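## Task

Plate R83 is sticking out of slot 2 of plate hotel H1. Push it all the way in until it rests against the back stop, so that it stays there without the robot holding it. Then release and move the gripper away.

## Robot and tools

Robot: a single four-axis plate-moving arm. It has a vertical lift, a shoulder, an elbow and a wrist yaw, and ends in a two-finger gripper that always stays level and cannot tilt. Hotel H1 has six slots, numbered from 1 at the bottom. The point being controlled, end_effector_position, lies midway between the two rubber pads, roughly 2 to 3 cm back from the fingertips. The fingers point along the gripper's +x axis and close along its y axis.

Frames: results report positions in the scene frame. Its origin sits on the table top under the arm base, +z is up, and looking along +x, +y points left. Positions are in metres and orientation is a quaternion (wxyz). Commands, however, are written in the gripper's own axes. The reported hand position can drift from the truth, more so when the arm is stretched far out.

execute_actions(actions): a list of actions run one after another. Each action is a table of 1 to 15 rows. Each row lasts one control step (1/30 s), and if there are fewer than 15 rows the last one repeats to fill the action. A row holds five numbers, each between -1 and 1: dx, dy, dz, rz, opening. The first four give a target relative to the gripper's measured pose at the start of that action, in gripper axes. They are not added to the previous row. For the first action of a call, that starting pose is the last one reported in the scene. Scale: 1.0 equals 0.6 m for dx, dy, dz and 180 degrees for rz. Positive rz turns from +x toward +y. The opening is absolute rather than relative: +1 means fully open (0.140 m), and -1 means closed, which still leaves a 0.066 m gap. Going from open to closed takes at least about 0.6 s. Calling with an empty list just returns the current state and images.

move(target, speed, blocking): drives the gripper in a straight line toward one target. target is a single five-number row laid out like an execute_actions row: an offset in gripper axes from the pose in the latest result that reported one, plus an absolute opening, which is sent when the move begins. speed is the top path speed in m/s, from 0.002 to 0.5, with a default of 0.25. Turning speed is capped at twice that number in rad/s. A path runs 0.5 to 10 s, and a longer path stops short. The gripper takes the shorter way round when turning. The path does not slow down near obstacles, and the real hand may lag it, drift off it or overshoot the speed, especially when the arm is almost straight. Faster contact means a harder hit, and a target set deeper past a surface presses harder. With blocking=false the call returns after 0.5 s while the arm keeps going. Until a result shows that the move has ended, further moves and action rows are refused, so call wait or stop first. The result adds a 'move:' line giving the ending (done, off_target, moving, held, fault, and so on), the distance to target, and any limits that applied. paced means the sent pose was clipped. held means a safety check blocked some steps, and once it releases them the arm may move far faster than the chosen speed.

wait(seconds): from 0 to 10 s. The scene keeps running and the arm keeps its last command. If a move is running, the wait returns early when that move ends.

stop(): brakes a running move to a halt. Braking needs distance, more at higher speed. The fingers keep moving.

zoom_image(camera, region): gives an enlarged view of part of a camera's latest image. region is [x0, y0, x1, y1] in pixels, with the origin at the top-left corner, and may be at most 504x504. The cameras are cam_head_left, cam_head_right, cam_high and cam_low (each 672x504) and cam_wrist (504x504, fisheye). Images arrive in that order.

finished_scene(scene): ends the current scene, given its number, and reveals the next task. It cannot be undone. Use it only once the plate sits at the back stop by itself and the gripper has let go and moved away.

Control behaviour: on every step the commanded pose is limited to at most 70 mm and 16 degrees from the measured pose. After an action the arm travels no further than that clipped pose, so a far target needs several actions. 'Hand target' shows the pose the controller is currently heading for. Because offsets start from the measured pose, repeating a small push against something solid adds no extra force. Against something that yields, each repeat pushes further. The joints slow down together and may be short of the target after a large move.

Result lines: a state line with position and quaternion, and Joint positions listing lift (m, 0 to 0.550), shoulder (-2 to 2 rad), elbow (-2.8 to 2.8 rad), wrist yaw (about ±12.566 rad) and the pad gap in metres. grip_measured gives the finger opening on the same -1..1 scale used in commands, possibly off by about 1 mm for the whole scene. Step readings show positions at some steps, and HELD marks a step that was partly held back. 'pose unreachable' means the clearance check changed or blocked the command. MOTOR HOT appears at 85 °C. At 100 °C an OVER-TEMPERATURE FAULT brakes the arm until it cools.

Things to avoid: letting the elbow come within 0.4 rad of zero, because the arm can fold and fault. Contact torque above the load limits (lift 54 N, shoulder 8.1 N m, elbow 4.05 N m, wrist yaw 1.35 N m) stops the arm for 10 s and drops the rest of the call. Also avoid fast impacts, very hard presses, knocking or dropping anything, and pushing anything off the table, which ends the scene. To grip, command an opening about 0.04 below grip_measured. Occasional brief tugs or nudges can hit held or loose items. For these tasks, approach at low speed, push the plate in gently, then open and back away.

Each tool is called after "Call:" as name(argument=value, ...), one argument or row to a line, values as JSON.

## Session

Call:
execute_actions(
  actions=[],
)

Scene clock: 0.00 s.
end_effector_position=(+0.5296, +0.0856, +0.5012) grip_measured=+0.98 end_effector_quat_wxyz=(-0.433, -0.000, -0.000, +0.901)
Joint positions: [ 0.496  0.066 -2.382  0.07   0.139]
Motor temperatures (°C, as the motors report them): [35 30 29 29]
Hand target: +0.530, +0.086, +0.501; -0.433, -0.000, -0.000, +0.901

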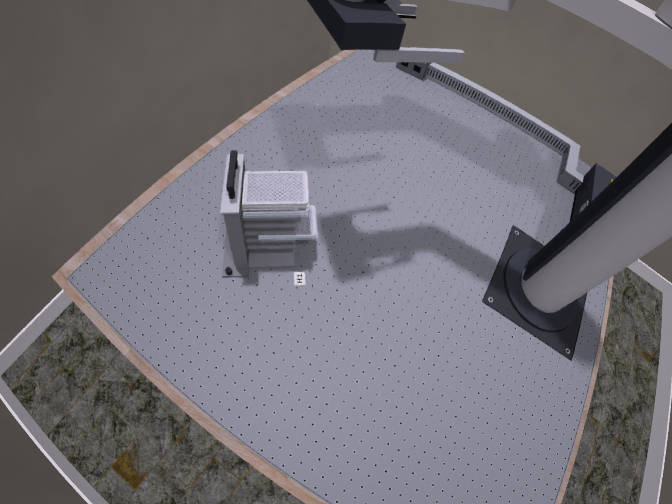

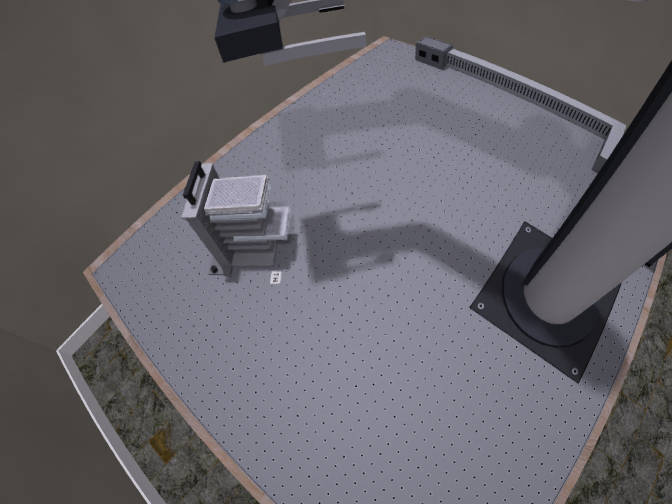

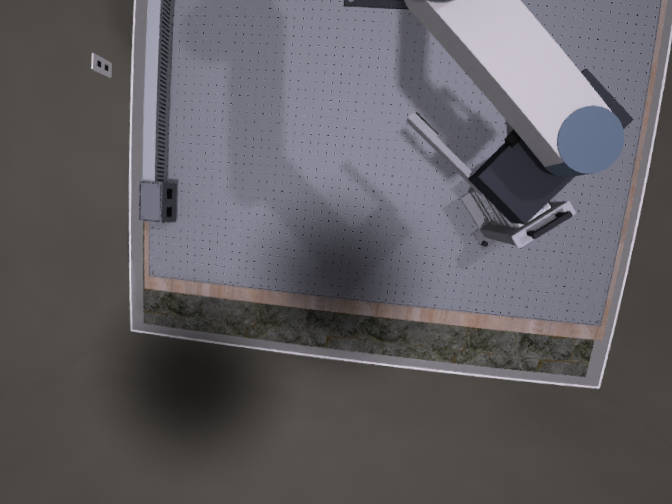

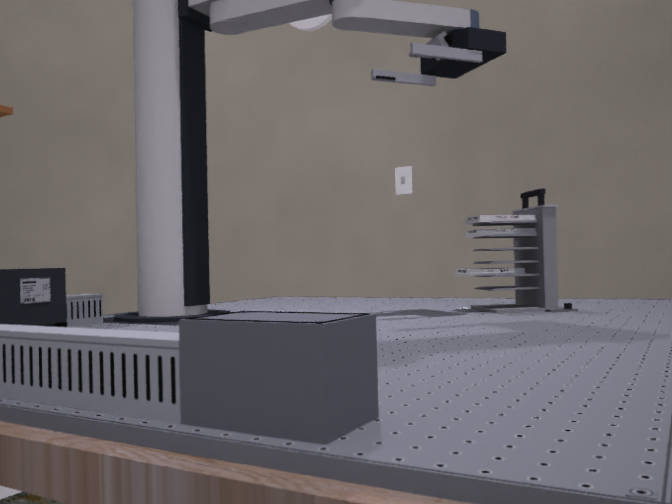

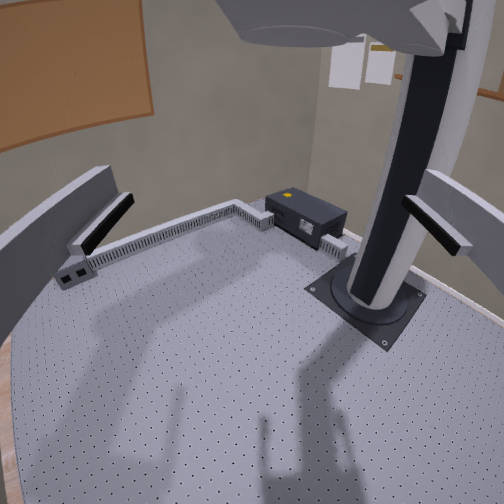

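Call:
move(
  target=[0.117,-0.227,-0.25,0.88,-1],
)

Scene clock: 6.97 s.
end_effector_position=(+0.3796, +0.1155, +0.3512) grip_measured=-1.00 end_effector_quat_wxyz=(+0.967, +0.000, +0.000, +0.256)
Joint positions: [ 0.346 -0.468 -0.334  1.32   0.066]
Motor temperatures (°C, as the motors report them): [35 30 29 29]
Hand target: +0.380, +0.116, +0.351; +0.967, +0.000, +0.000, +0.256
Off the commanded pose: 0.000 m, 0 deg.
move: done

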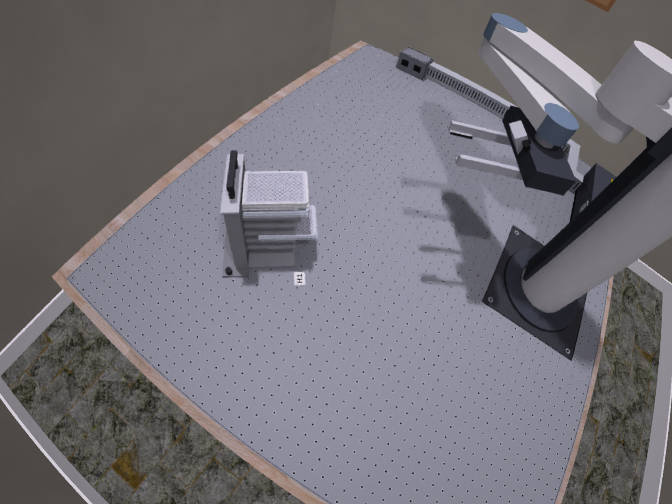

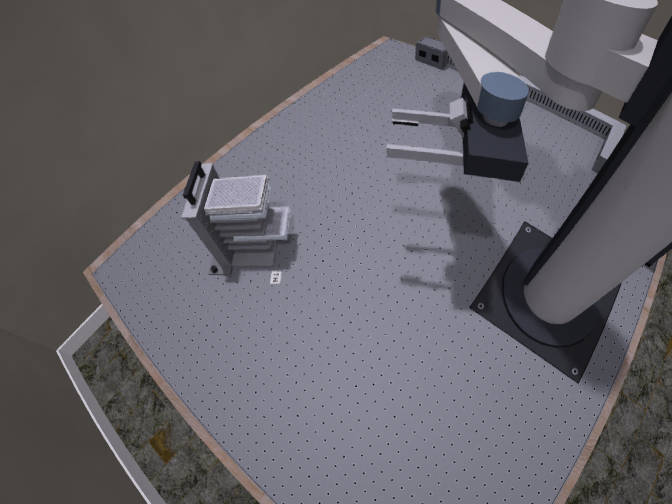

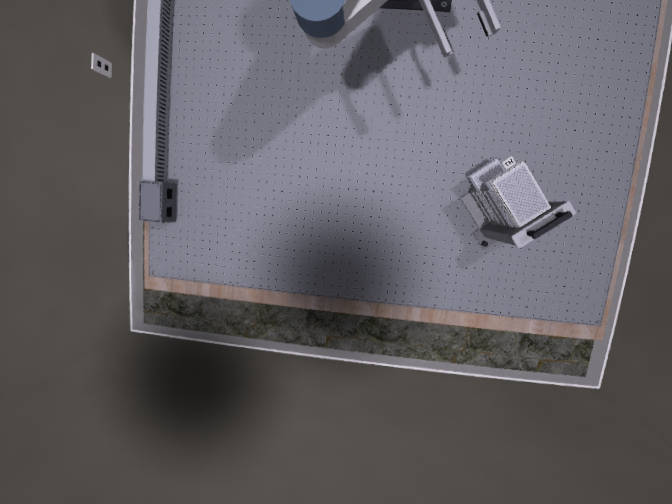

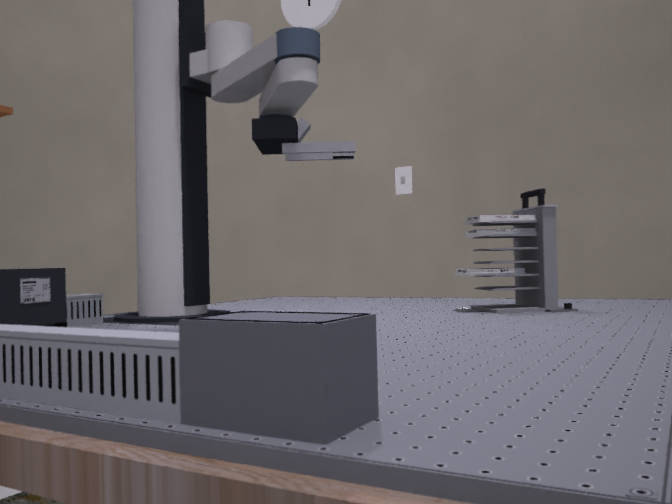

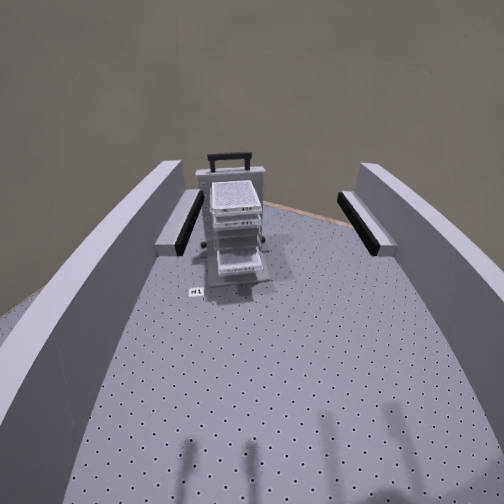

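Elbow 0 is folded. Move forward and down.

Call:
move(
  target=[0.25,0.04,-0.44,0.02,-1],
)

Scene clock: 9.03 s.
end_effector_position=(+0.4980, +0.2108, +0.0872) grip_measured=-1.00 end_effector_quat_wxyz=(+0.958, +0.000, +0.000, +0.286)
Joint positions: [ 0.082 -0.363 -0.973  1.917  0.066]
Motor temperatures (°C, as the motors report them): [35 30 29 29]
Hand target: +0.498, +0.211, +0.087; +0.958, +0.000, +0.000, +0.287
Off the commanded pose: 0.000 m, 0 deg.
move: done

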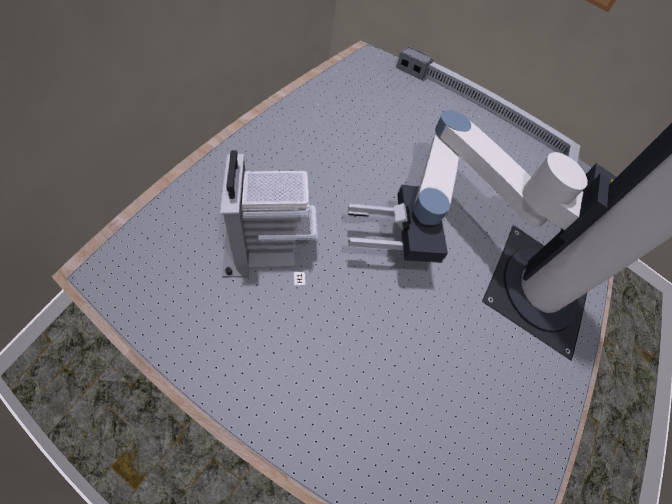

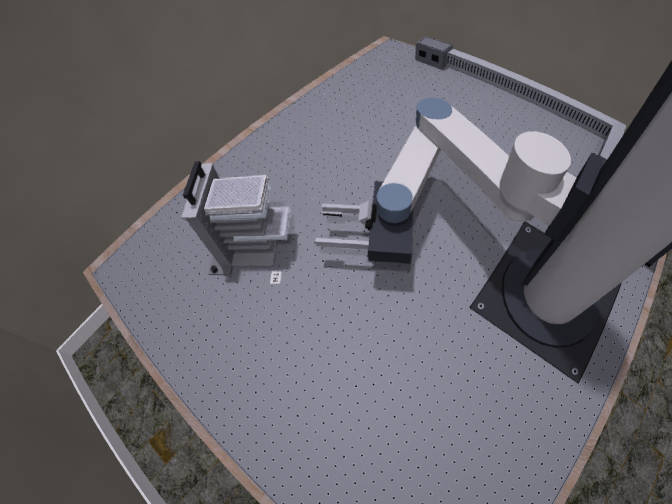

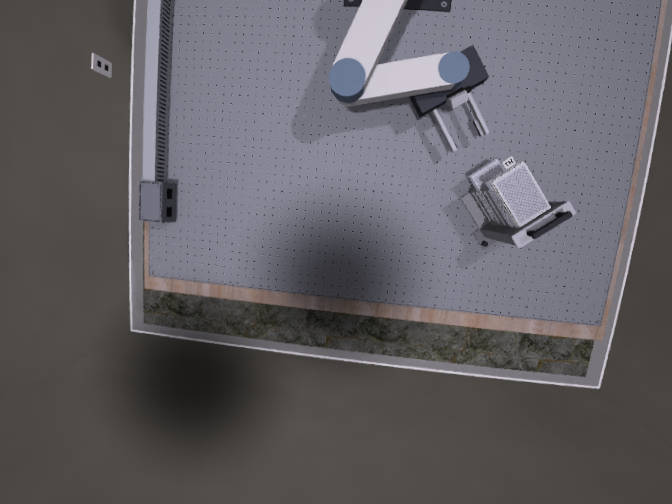

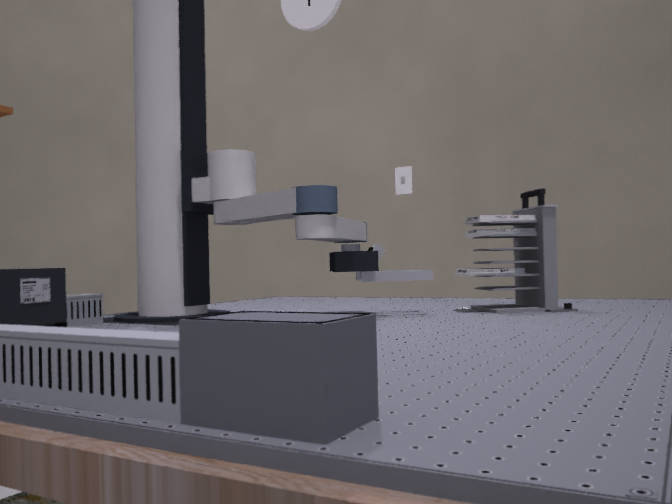

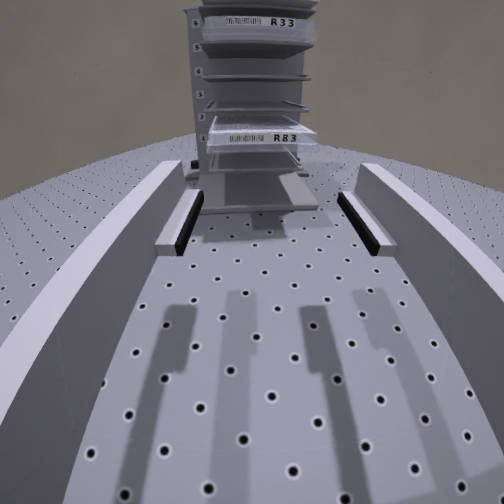

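Call:
move(
  target=[0.08,0.0,0.012,0.025,0.2],
  speed=0.1,
)

Call:
zoom_image(
  camera="cam_low",
  region=[380,200,580,320],
)

Scene clock: 10.73 s.
end_effector_position=(+0.5382, +0.2371, +0.0944) grip_measured=+0.20 end_effector_quat_wxyz=(+0.946, +0.000, +0.000, +0.324)
Joint positions: [ 0.089 -0.321 -1.195  2.175  0.11 ]
Motor temperatures (°C, as the motors report them): [35 30 29 29]
Hand target: +0.538, +0.237, +0.094; +0.946, +0.000, +0.000, +0.324
Off the commanded pose: 0.000 m, 0 deg.
move: done

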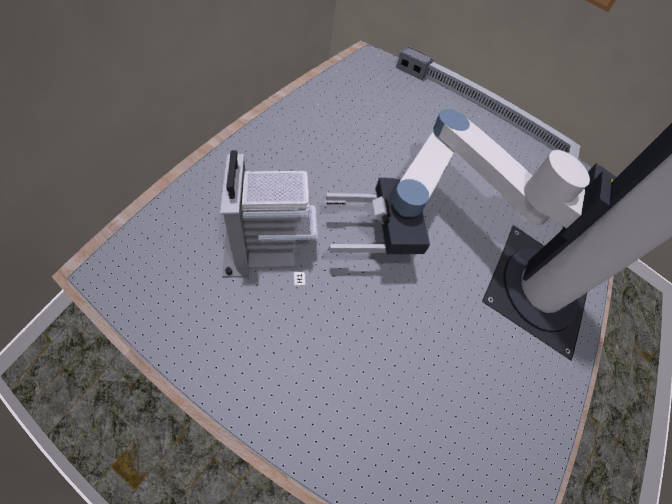

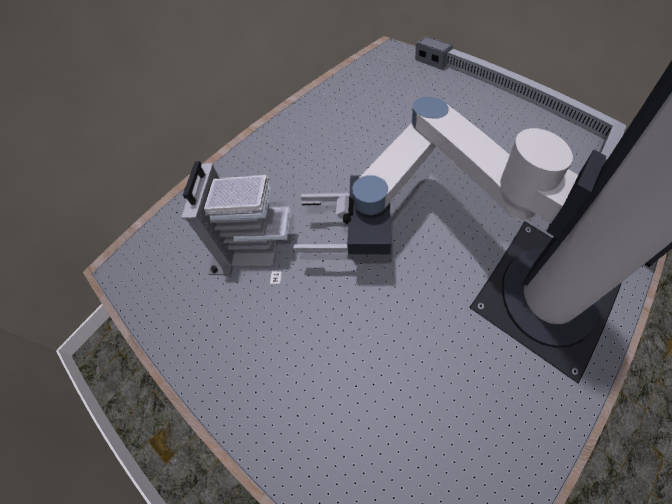

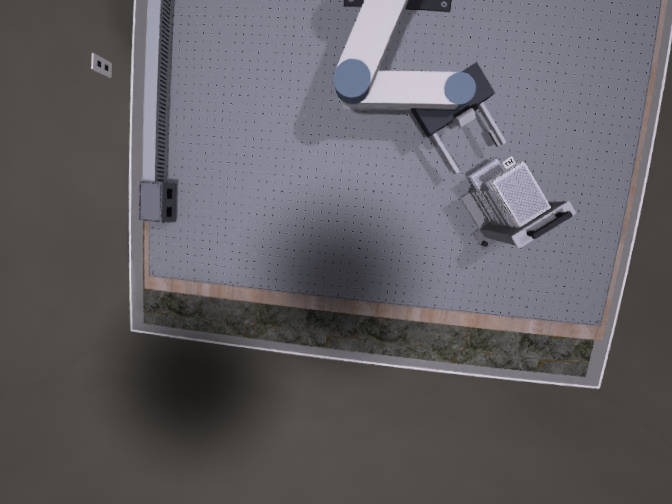

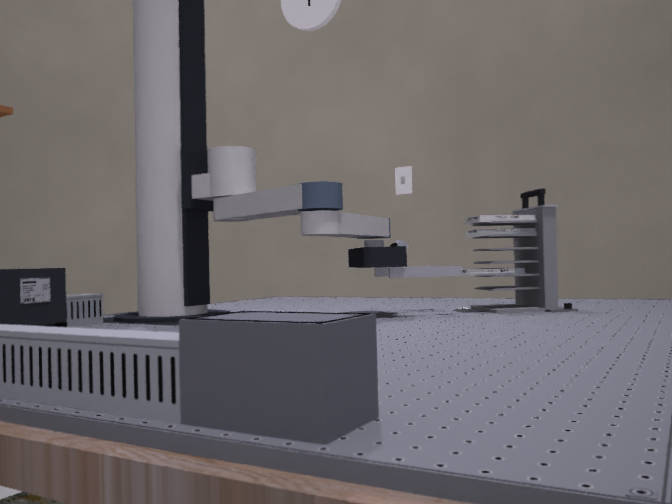

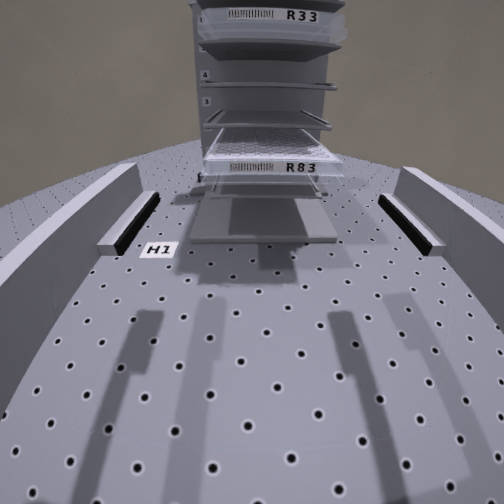

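Region (380, 200, 580, 320) of cam_low's 672x504 image, scaled by 2.520, with more detail than that image has; it fills the top 302 rows of this view, and the rest is white.

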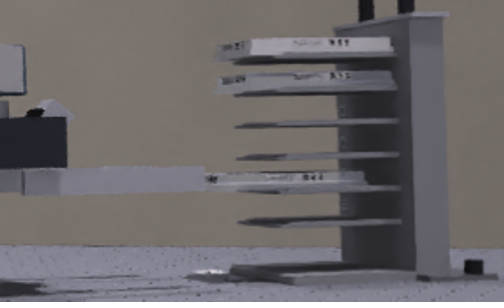

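Call:
move(
  target=[0,-0.006,0.003,0,-1],
)

Call:
move(
  target=[0.075,0,0,0,-1],
  speed=0.025,
)

Call:
zoom_image(
  camera="cam_low",
  region=[380,200,580,320],
)

Scene clock: 12.57 s.
end_effector_position=(+0.5404, +0.2343, +0.0961) grip_measured=-1.00 end_effector_quat_wxyz=(+0.946, +0.000, +0.000, +0.324)
Joint positions: [ 0.091 -0.332 -1.197  2.188  0.066]
Motor temperatures (°C, as the motors report them): [35 30 29 29]
Hand target: +0.540, +0.234, +0.096; +0.946, +0.000, +0.000, +0.324
Off the commanded pose: 0.000 m, 0 deg.
move: done

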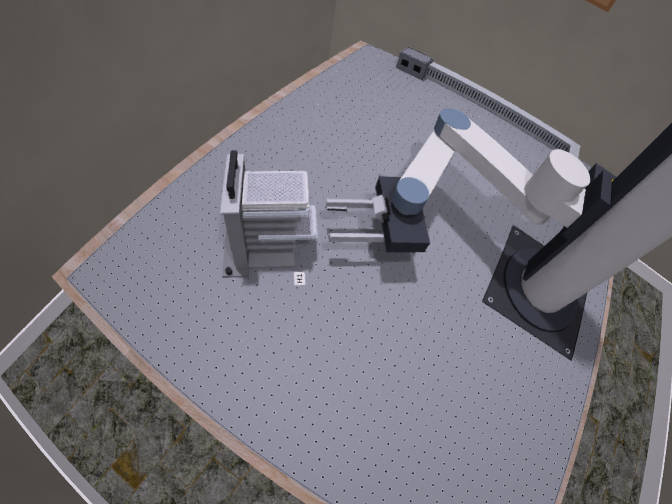

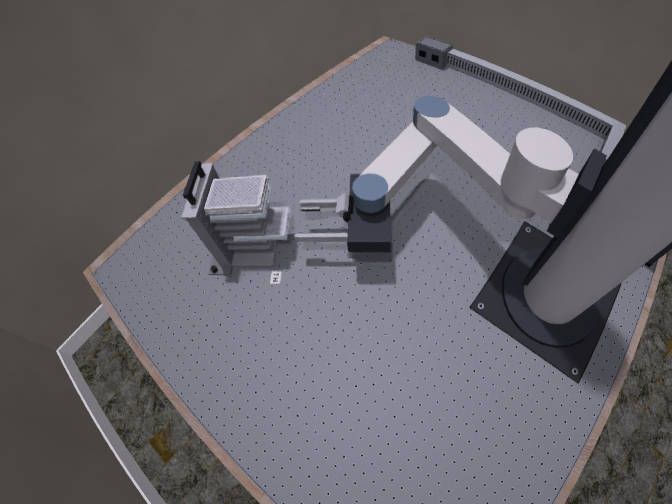

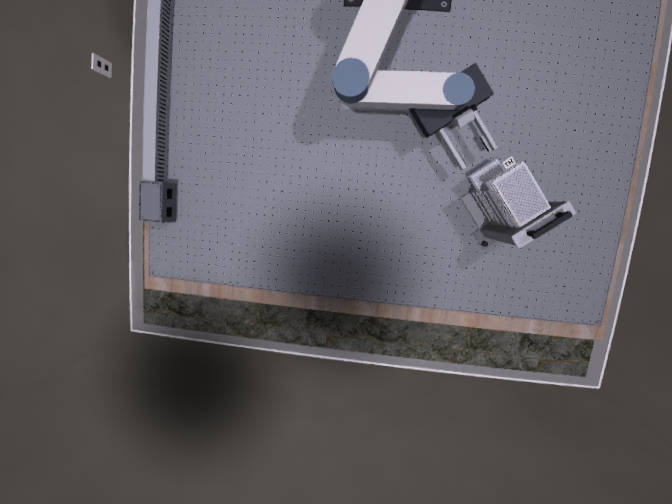

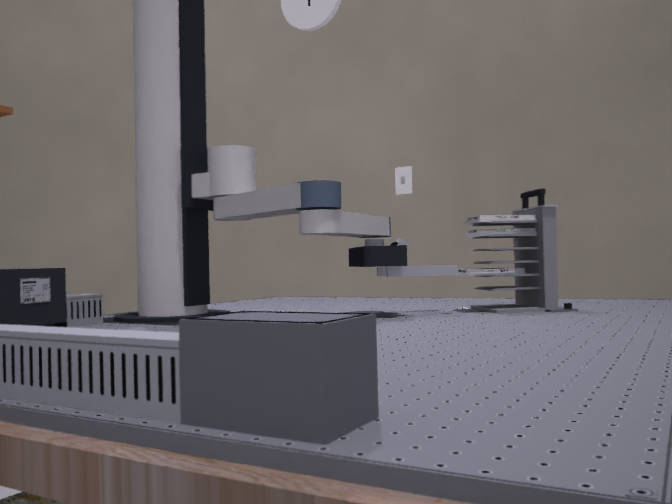

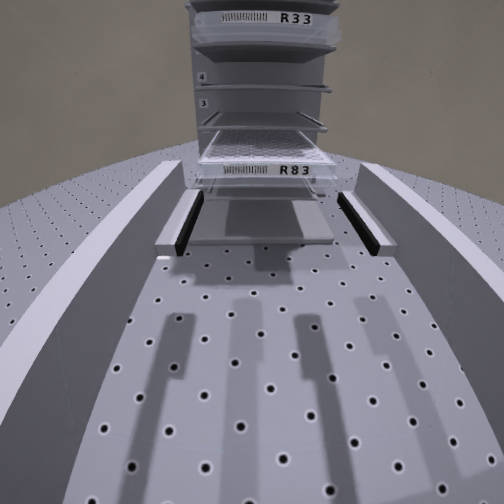

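Scene clock: 14.60 s.
end_effector_position=(+0.5759, +0.2619, +0.0961) grip_measured=-1.00 end_effector_quat_wxyz=(+0.946, +0.000, +0.000, +0.323)
Joint positions: [ 0.091 -0.228 -1.416  2.302  0.066]
Motor temperatures (°C, as the motors report them): [35 30 29 29]
Hand target: +0.576, +0.262, +0.096; +0.946, +0.000, +0.000, +0.324
Off the commanded pose: 0.000 m, 0 deg.
move: done

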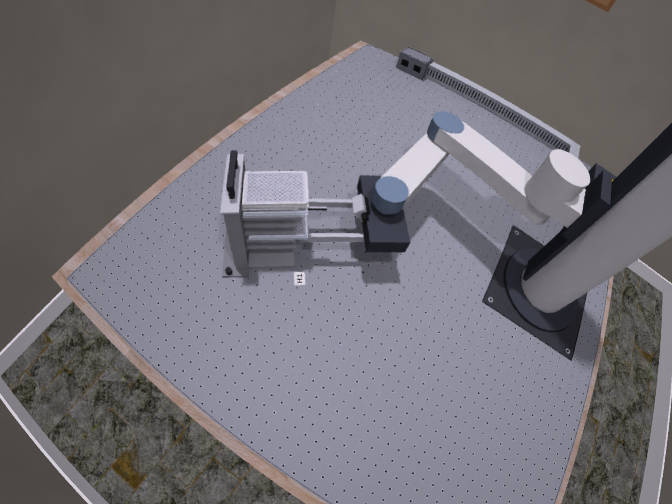

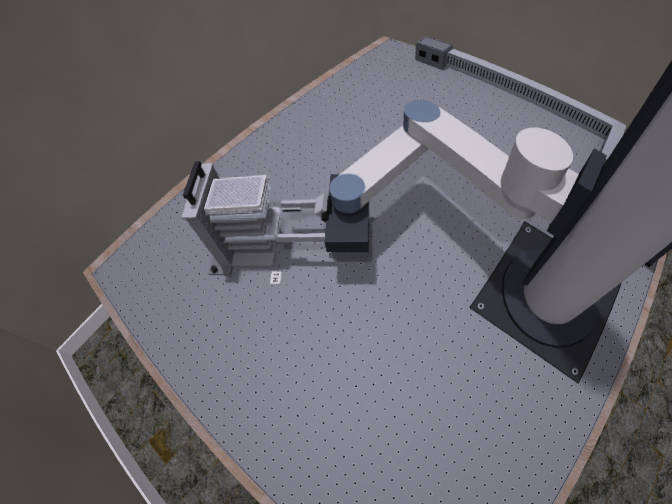

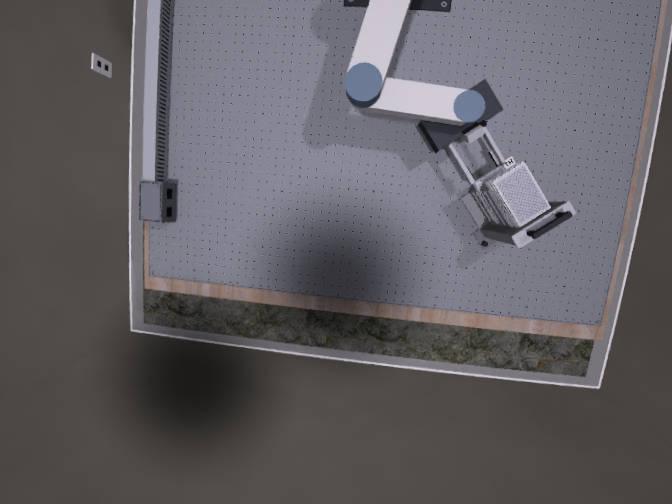

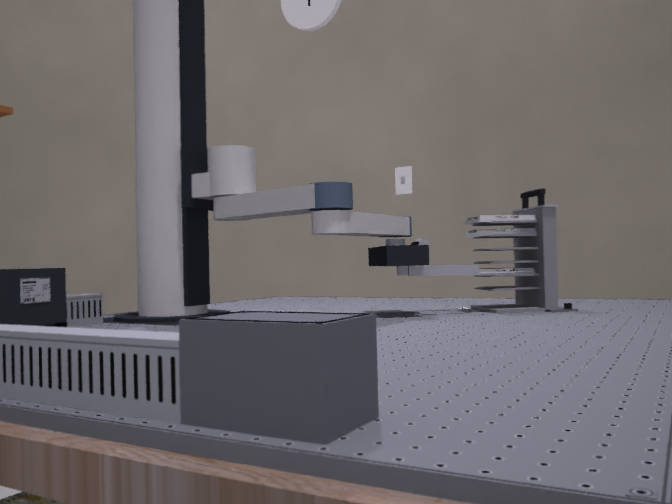

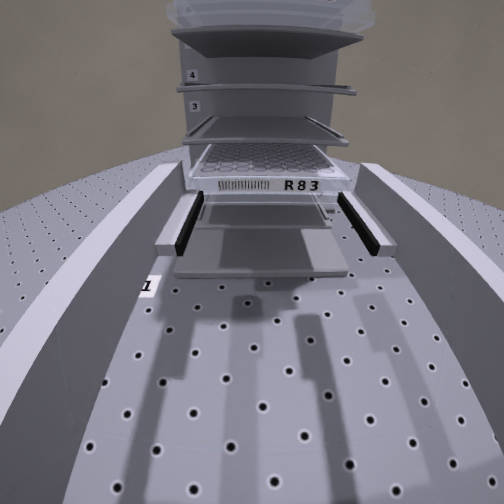

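Region (380, 200, 580, 320) of cam_low's 672x504 image, scaled by 2.520, with more detail than that image has; it fills the top 302 rows of this view, and the rest is white.

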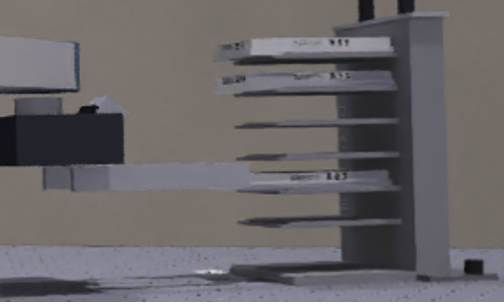

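Call:
move(
  target=[0.01,0,0,0,-1],
  speed=0.008,
)

Scene clock: 16.00 s.
end_effector_position=(+0.5805, +0.2655, +0.0961) grip_measured=-1.00 end_effector_quat_wxyz=(+0.946, +0.000, +0.000, +0.324)
Joint positions: [ 0.091 -0.213 -1.446  2.318  0.066]
Motor temperatures (°C, as the motors report them): [35 30 29 29]
Hand target: +0.581, +0.266, +0.096; +0.946, +0.000, +0.000, +0.323
Off the commanded pose: 0.000 m, 0 deg.
move: done

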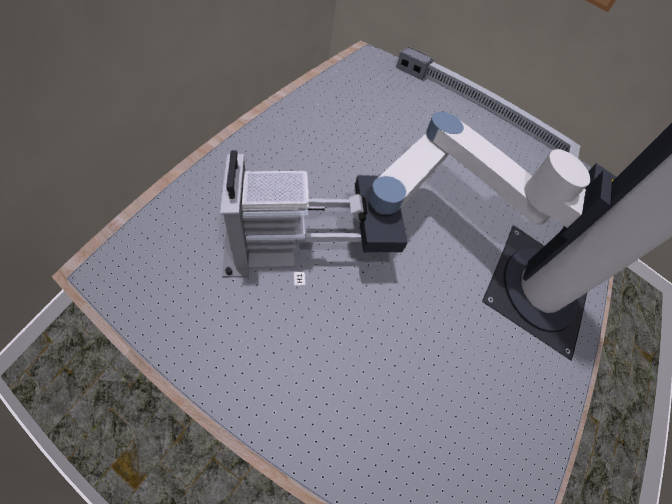

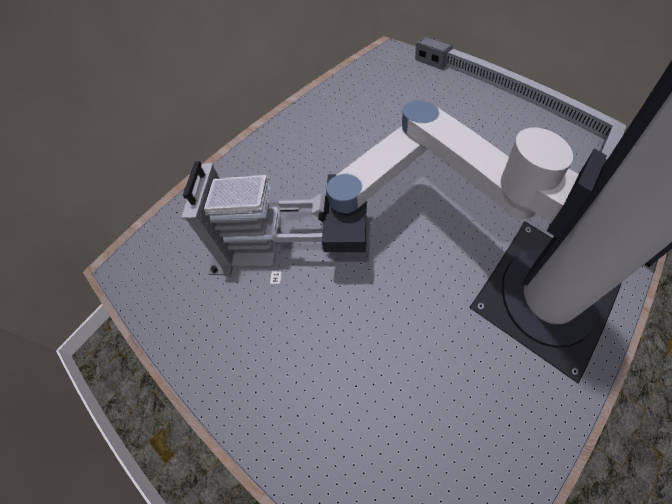

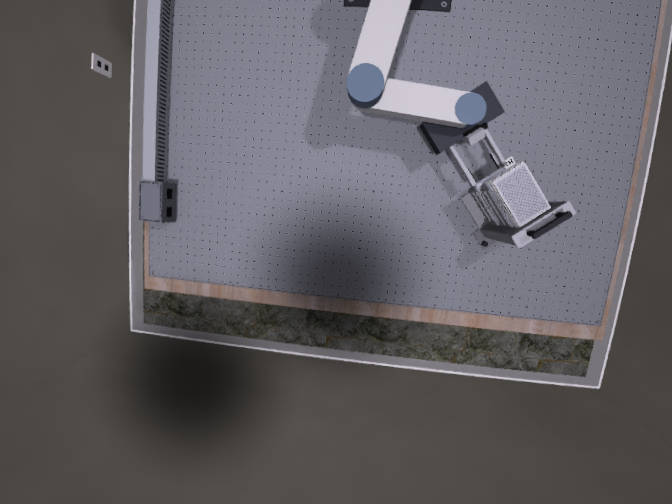

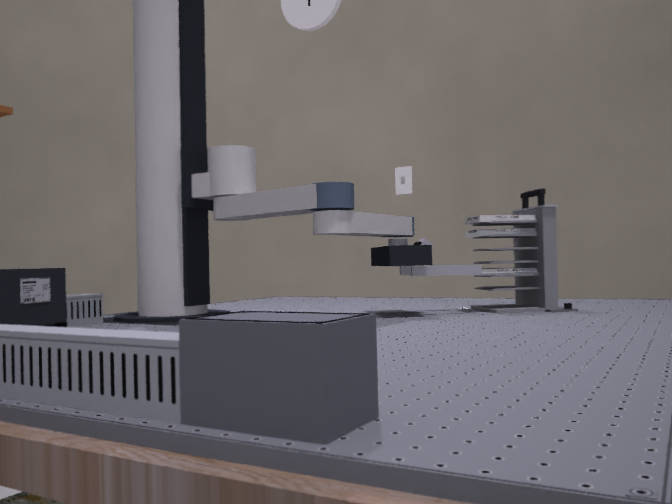

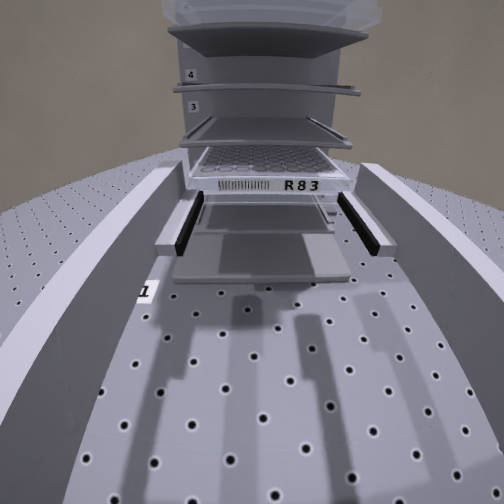

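Call:
move(
  target=[0.005,0,0,0,-1],
  speed=0.005,
)

Call:
move(
  target=[-0.17,0,0,0,-1],
)

Call:
zoom_image(
  camera="cam_low",
  region=[380,200,580,320],
)

Scene clock: 17.33 s.
end_effector_position=(+0.5813, +0.2669, +0.0961) grip_measured=-1.00 end_effector_quat_wxyz=(+0.946, +0.000, +0.000, +0.324)
Joint positions: [ 0.091 -0.209 -1.453  2.323  0.066]
Motor temperatures (°C, as the motors report them): [35 30 29 29]
Hand target: +0.583, +0.267, +0.096; +0.946, +0.000, +0.000, +0.324
Off the commanded pose: 0.002 m, 0 deg.
move: done

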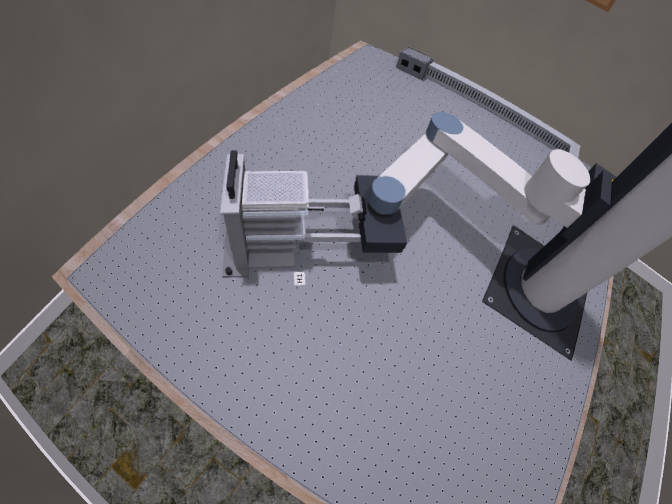

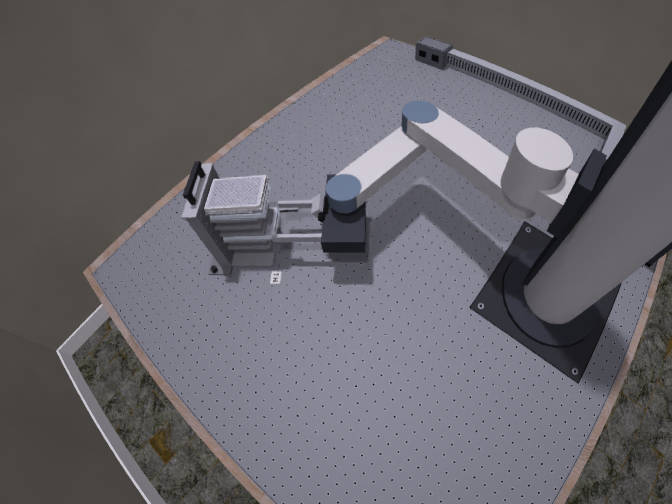

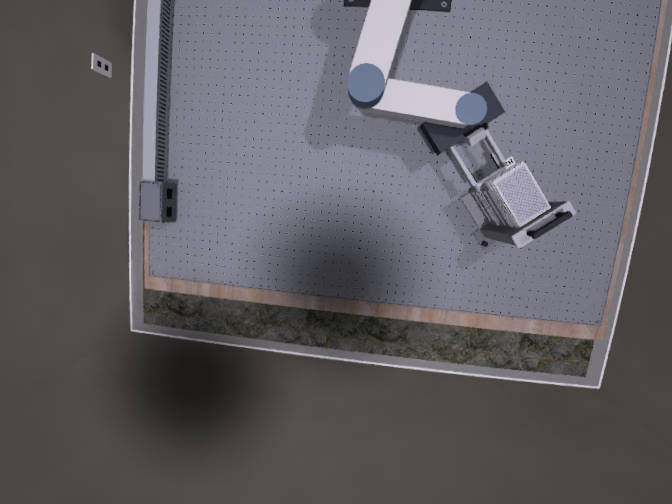

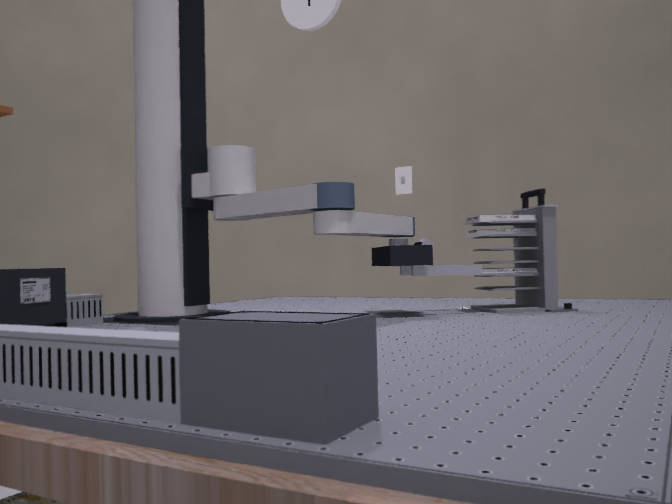

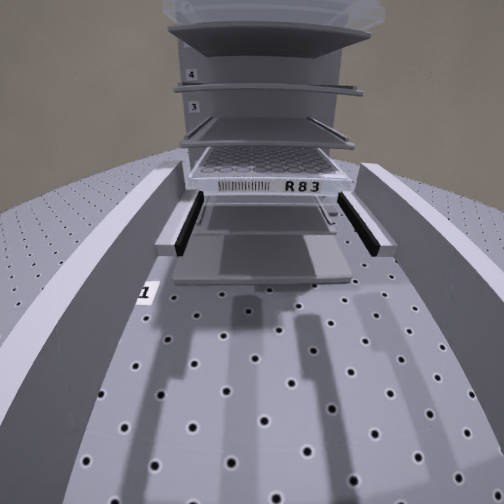

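Scene clock: 18.13 s.
end_effector_position=(+0.5008, +0.2042, +0.0961) grip_measured=-1.00 end_effector_quat_wxyz=(+0.946, +0.000, +0.000, +0.325)
Joint positions: [ 0.091 -0.438 -0.973  2.071  0.066]
Motor temperatures (°C, as the motors report them): [35 30 29 29]
Hand target: +0.501, +0.204, +0.096; +0.946, +0.000, +0.000, +0.324
Off the commanded pose: 0.000 m, 0 deg.
move: done

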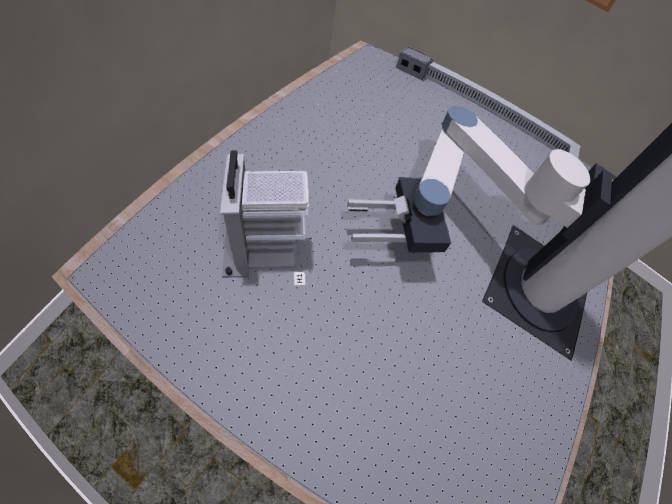

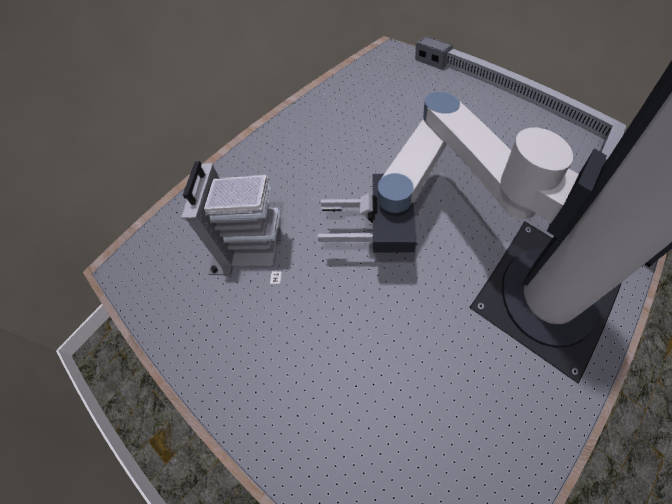

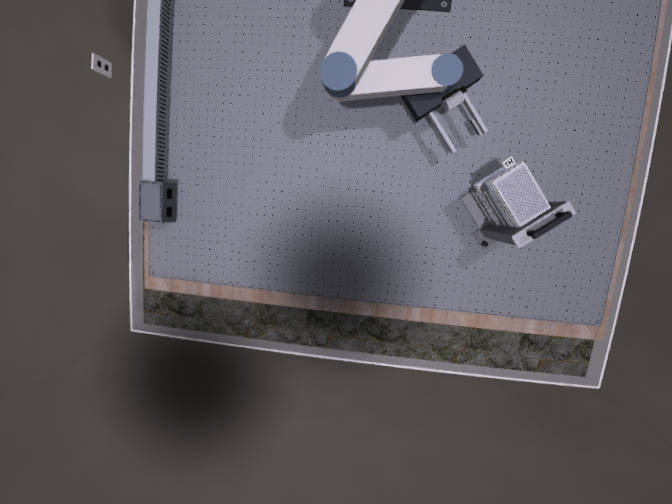

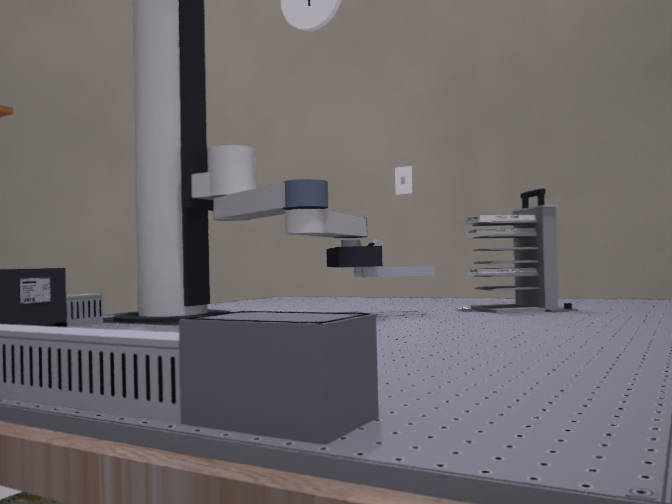

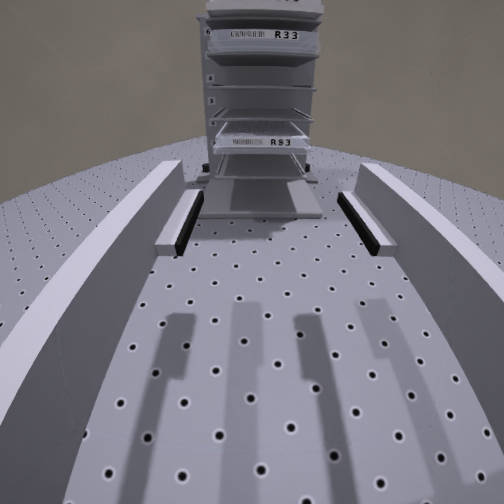

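Region (380, 200, 580, 320) of cam_low's 672x504 image, scaled by 2.520, with more detail than that image has; it fills the top 302 rows of this view, and the rest is white.

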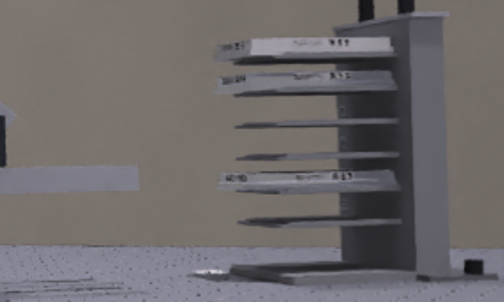

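Call:
finished_scene(
  scene=1,
)

The scene is finished: the task was done.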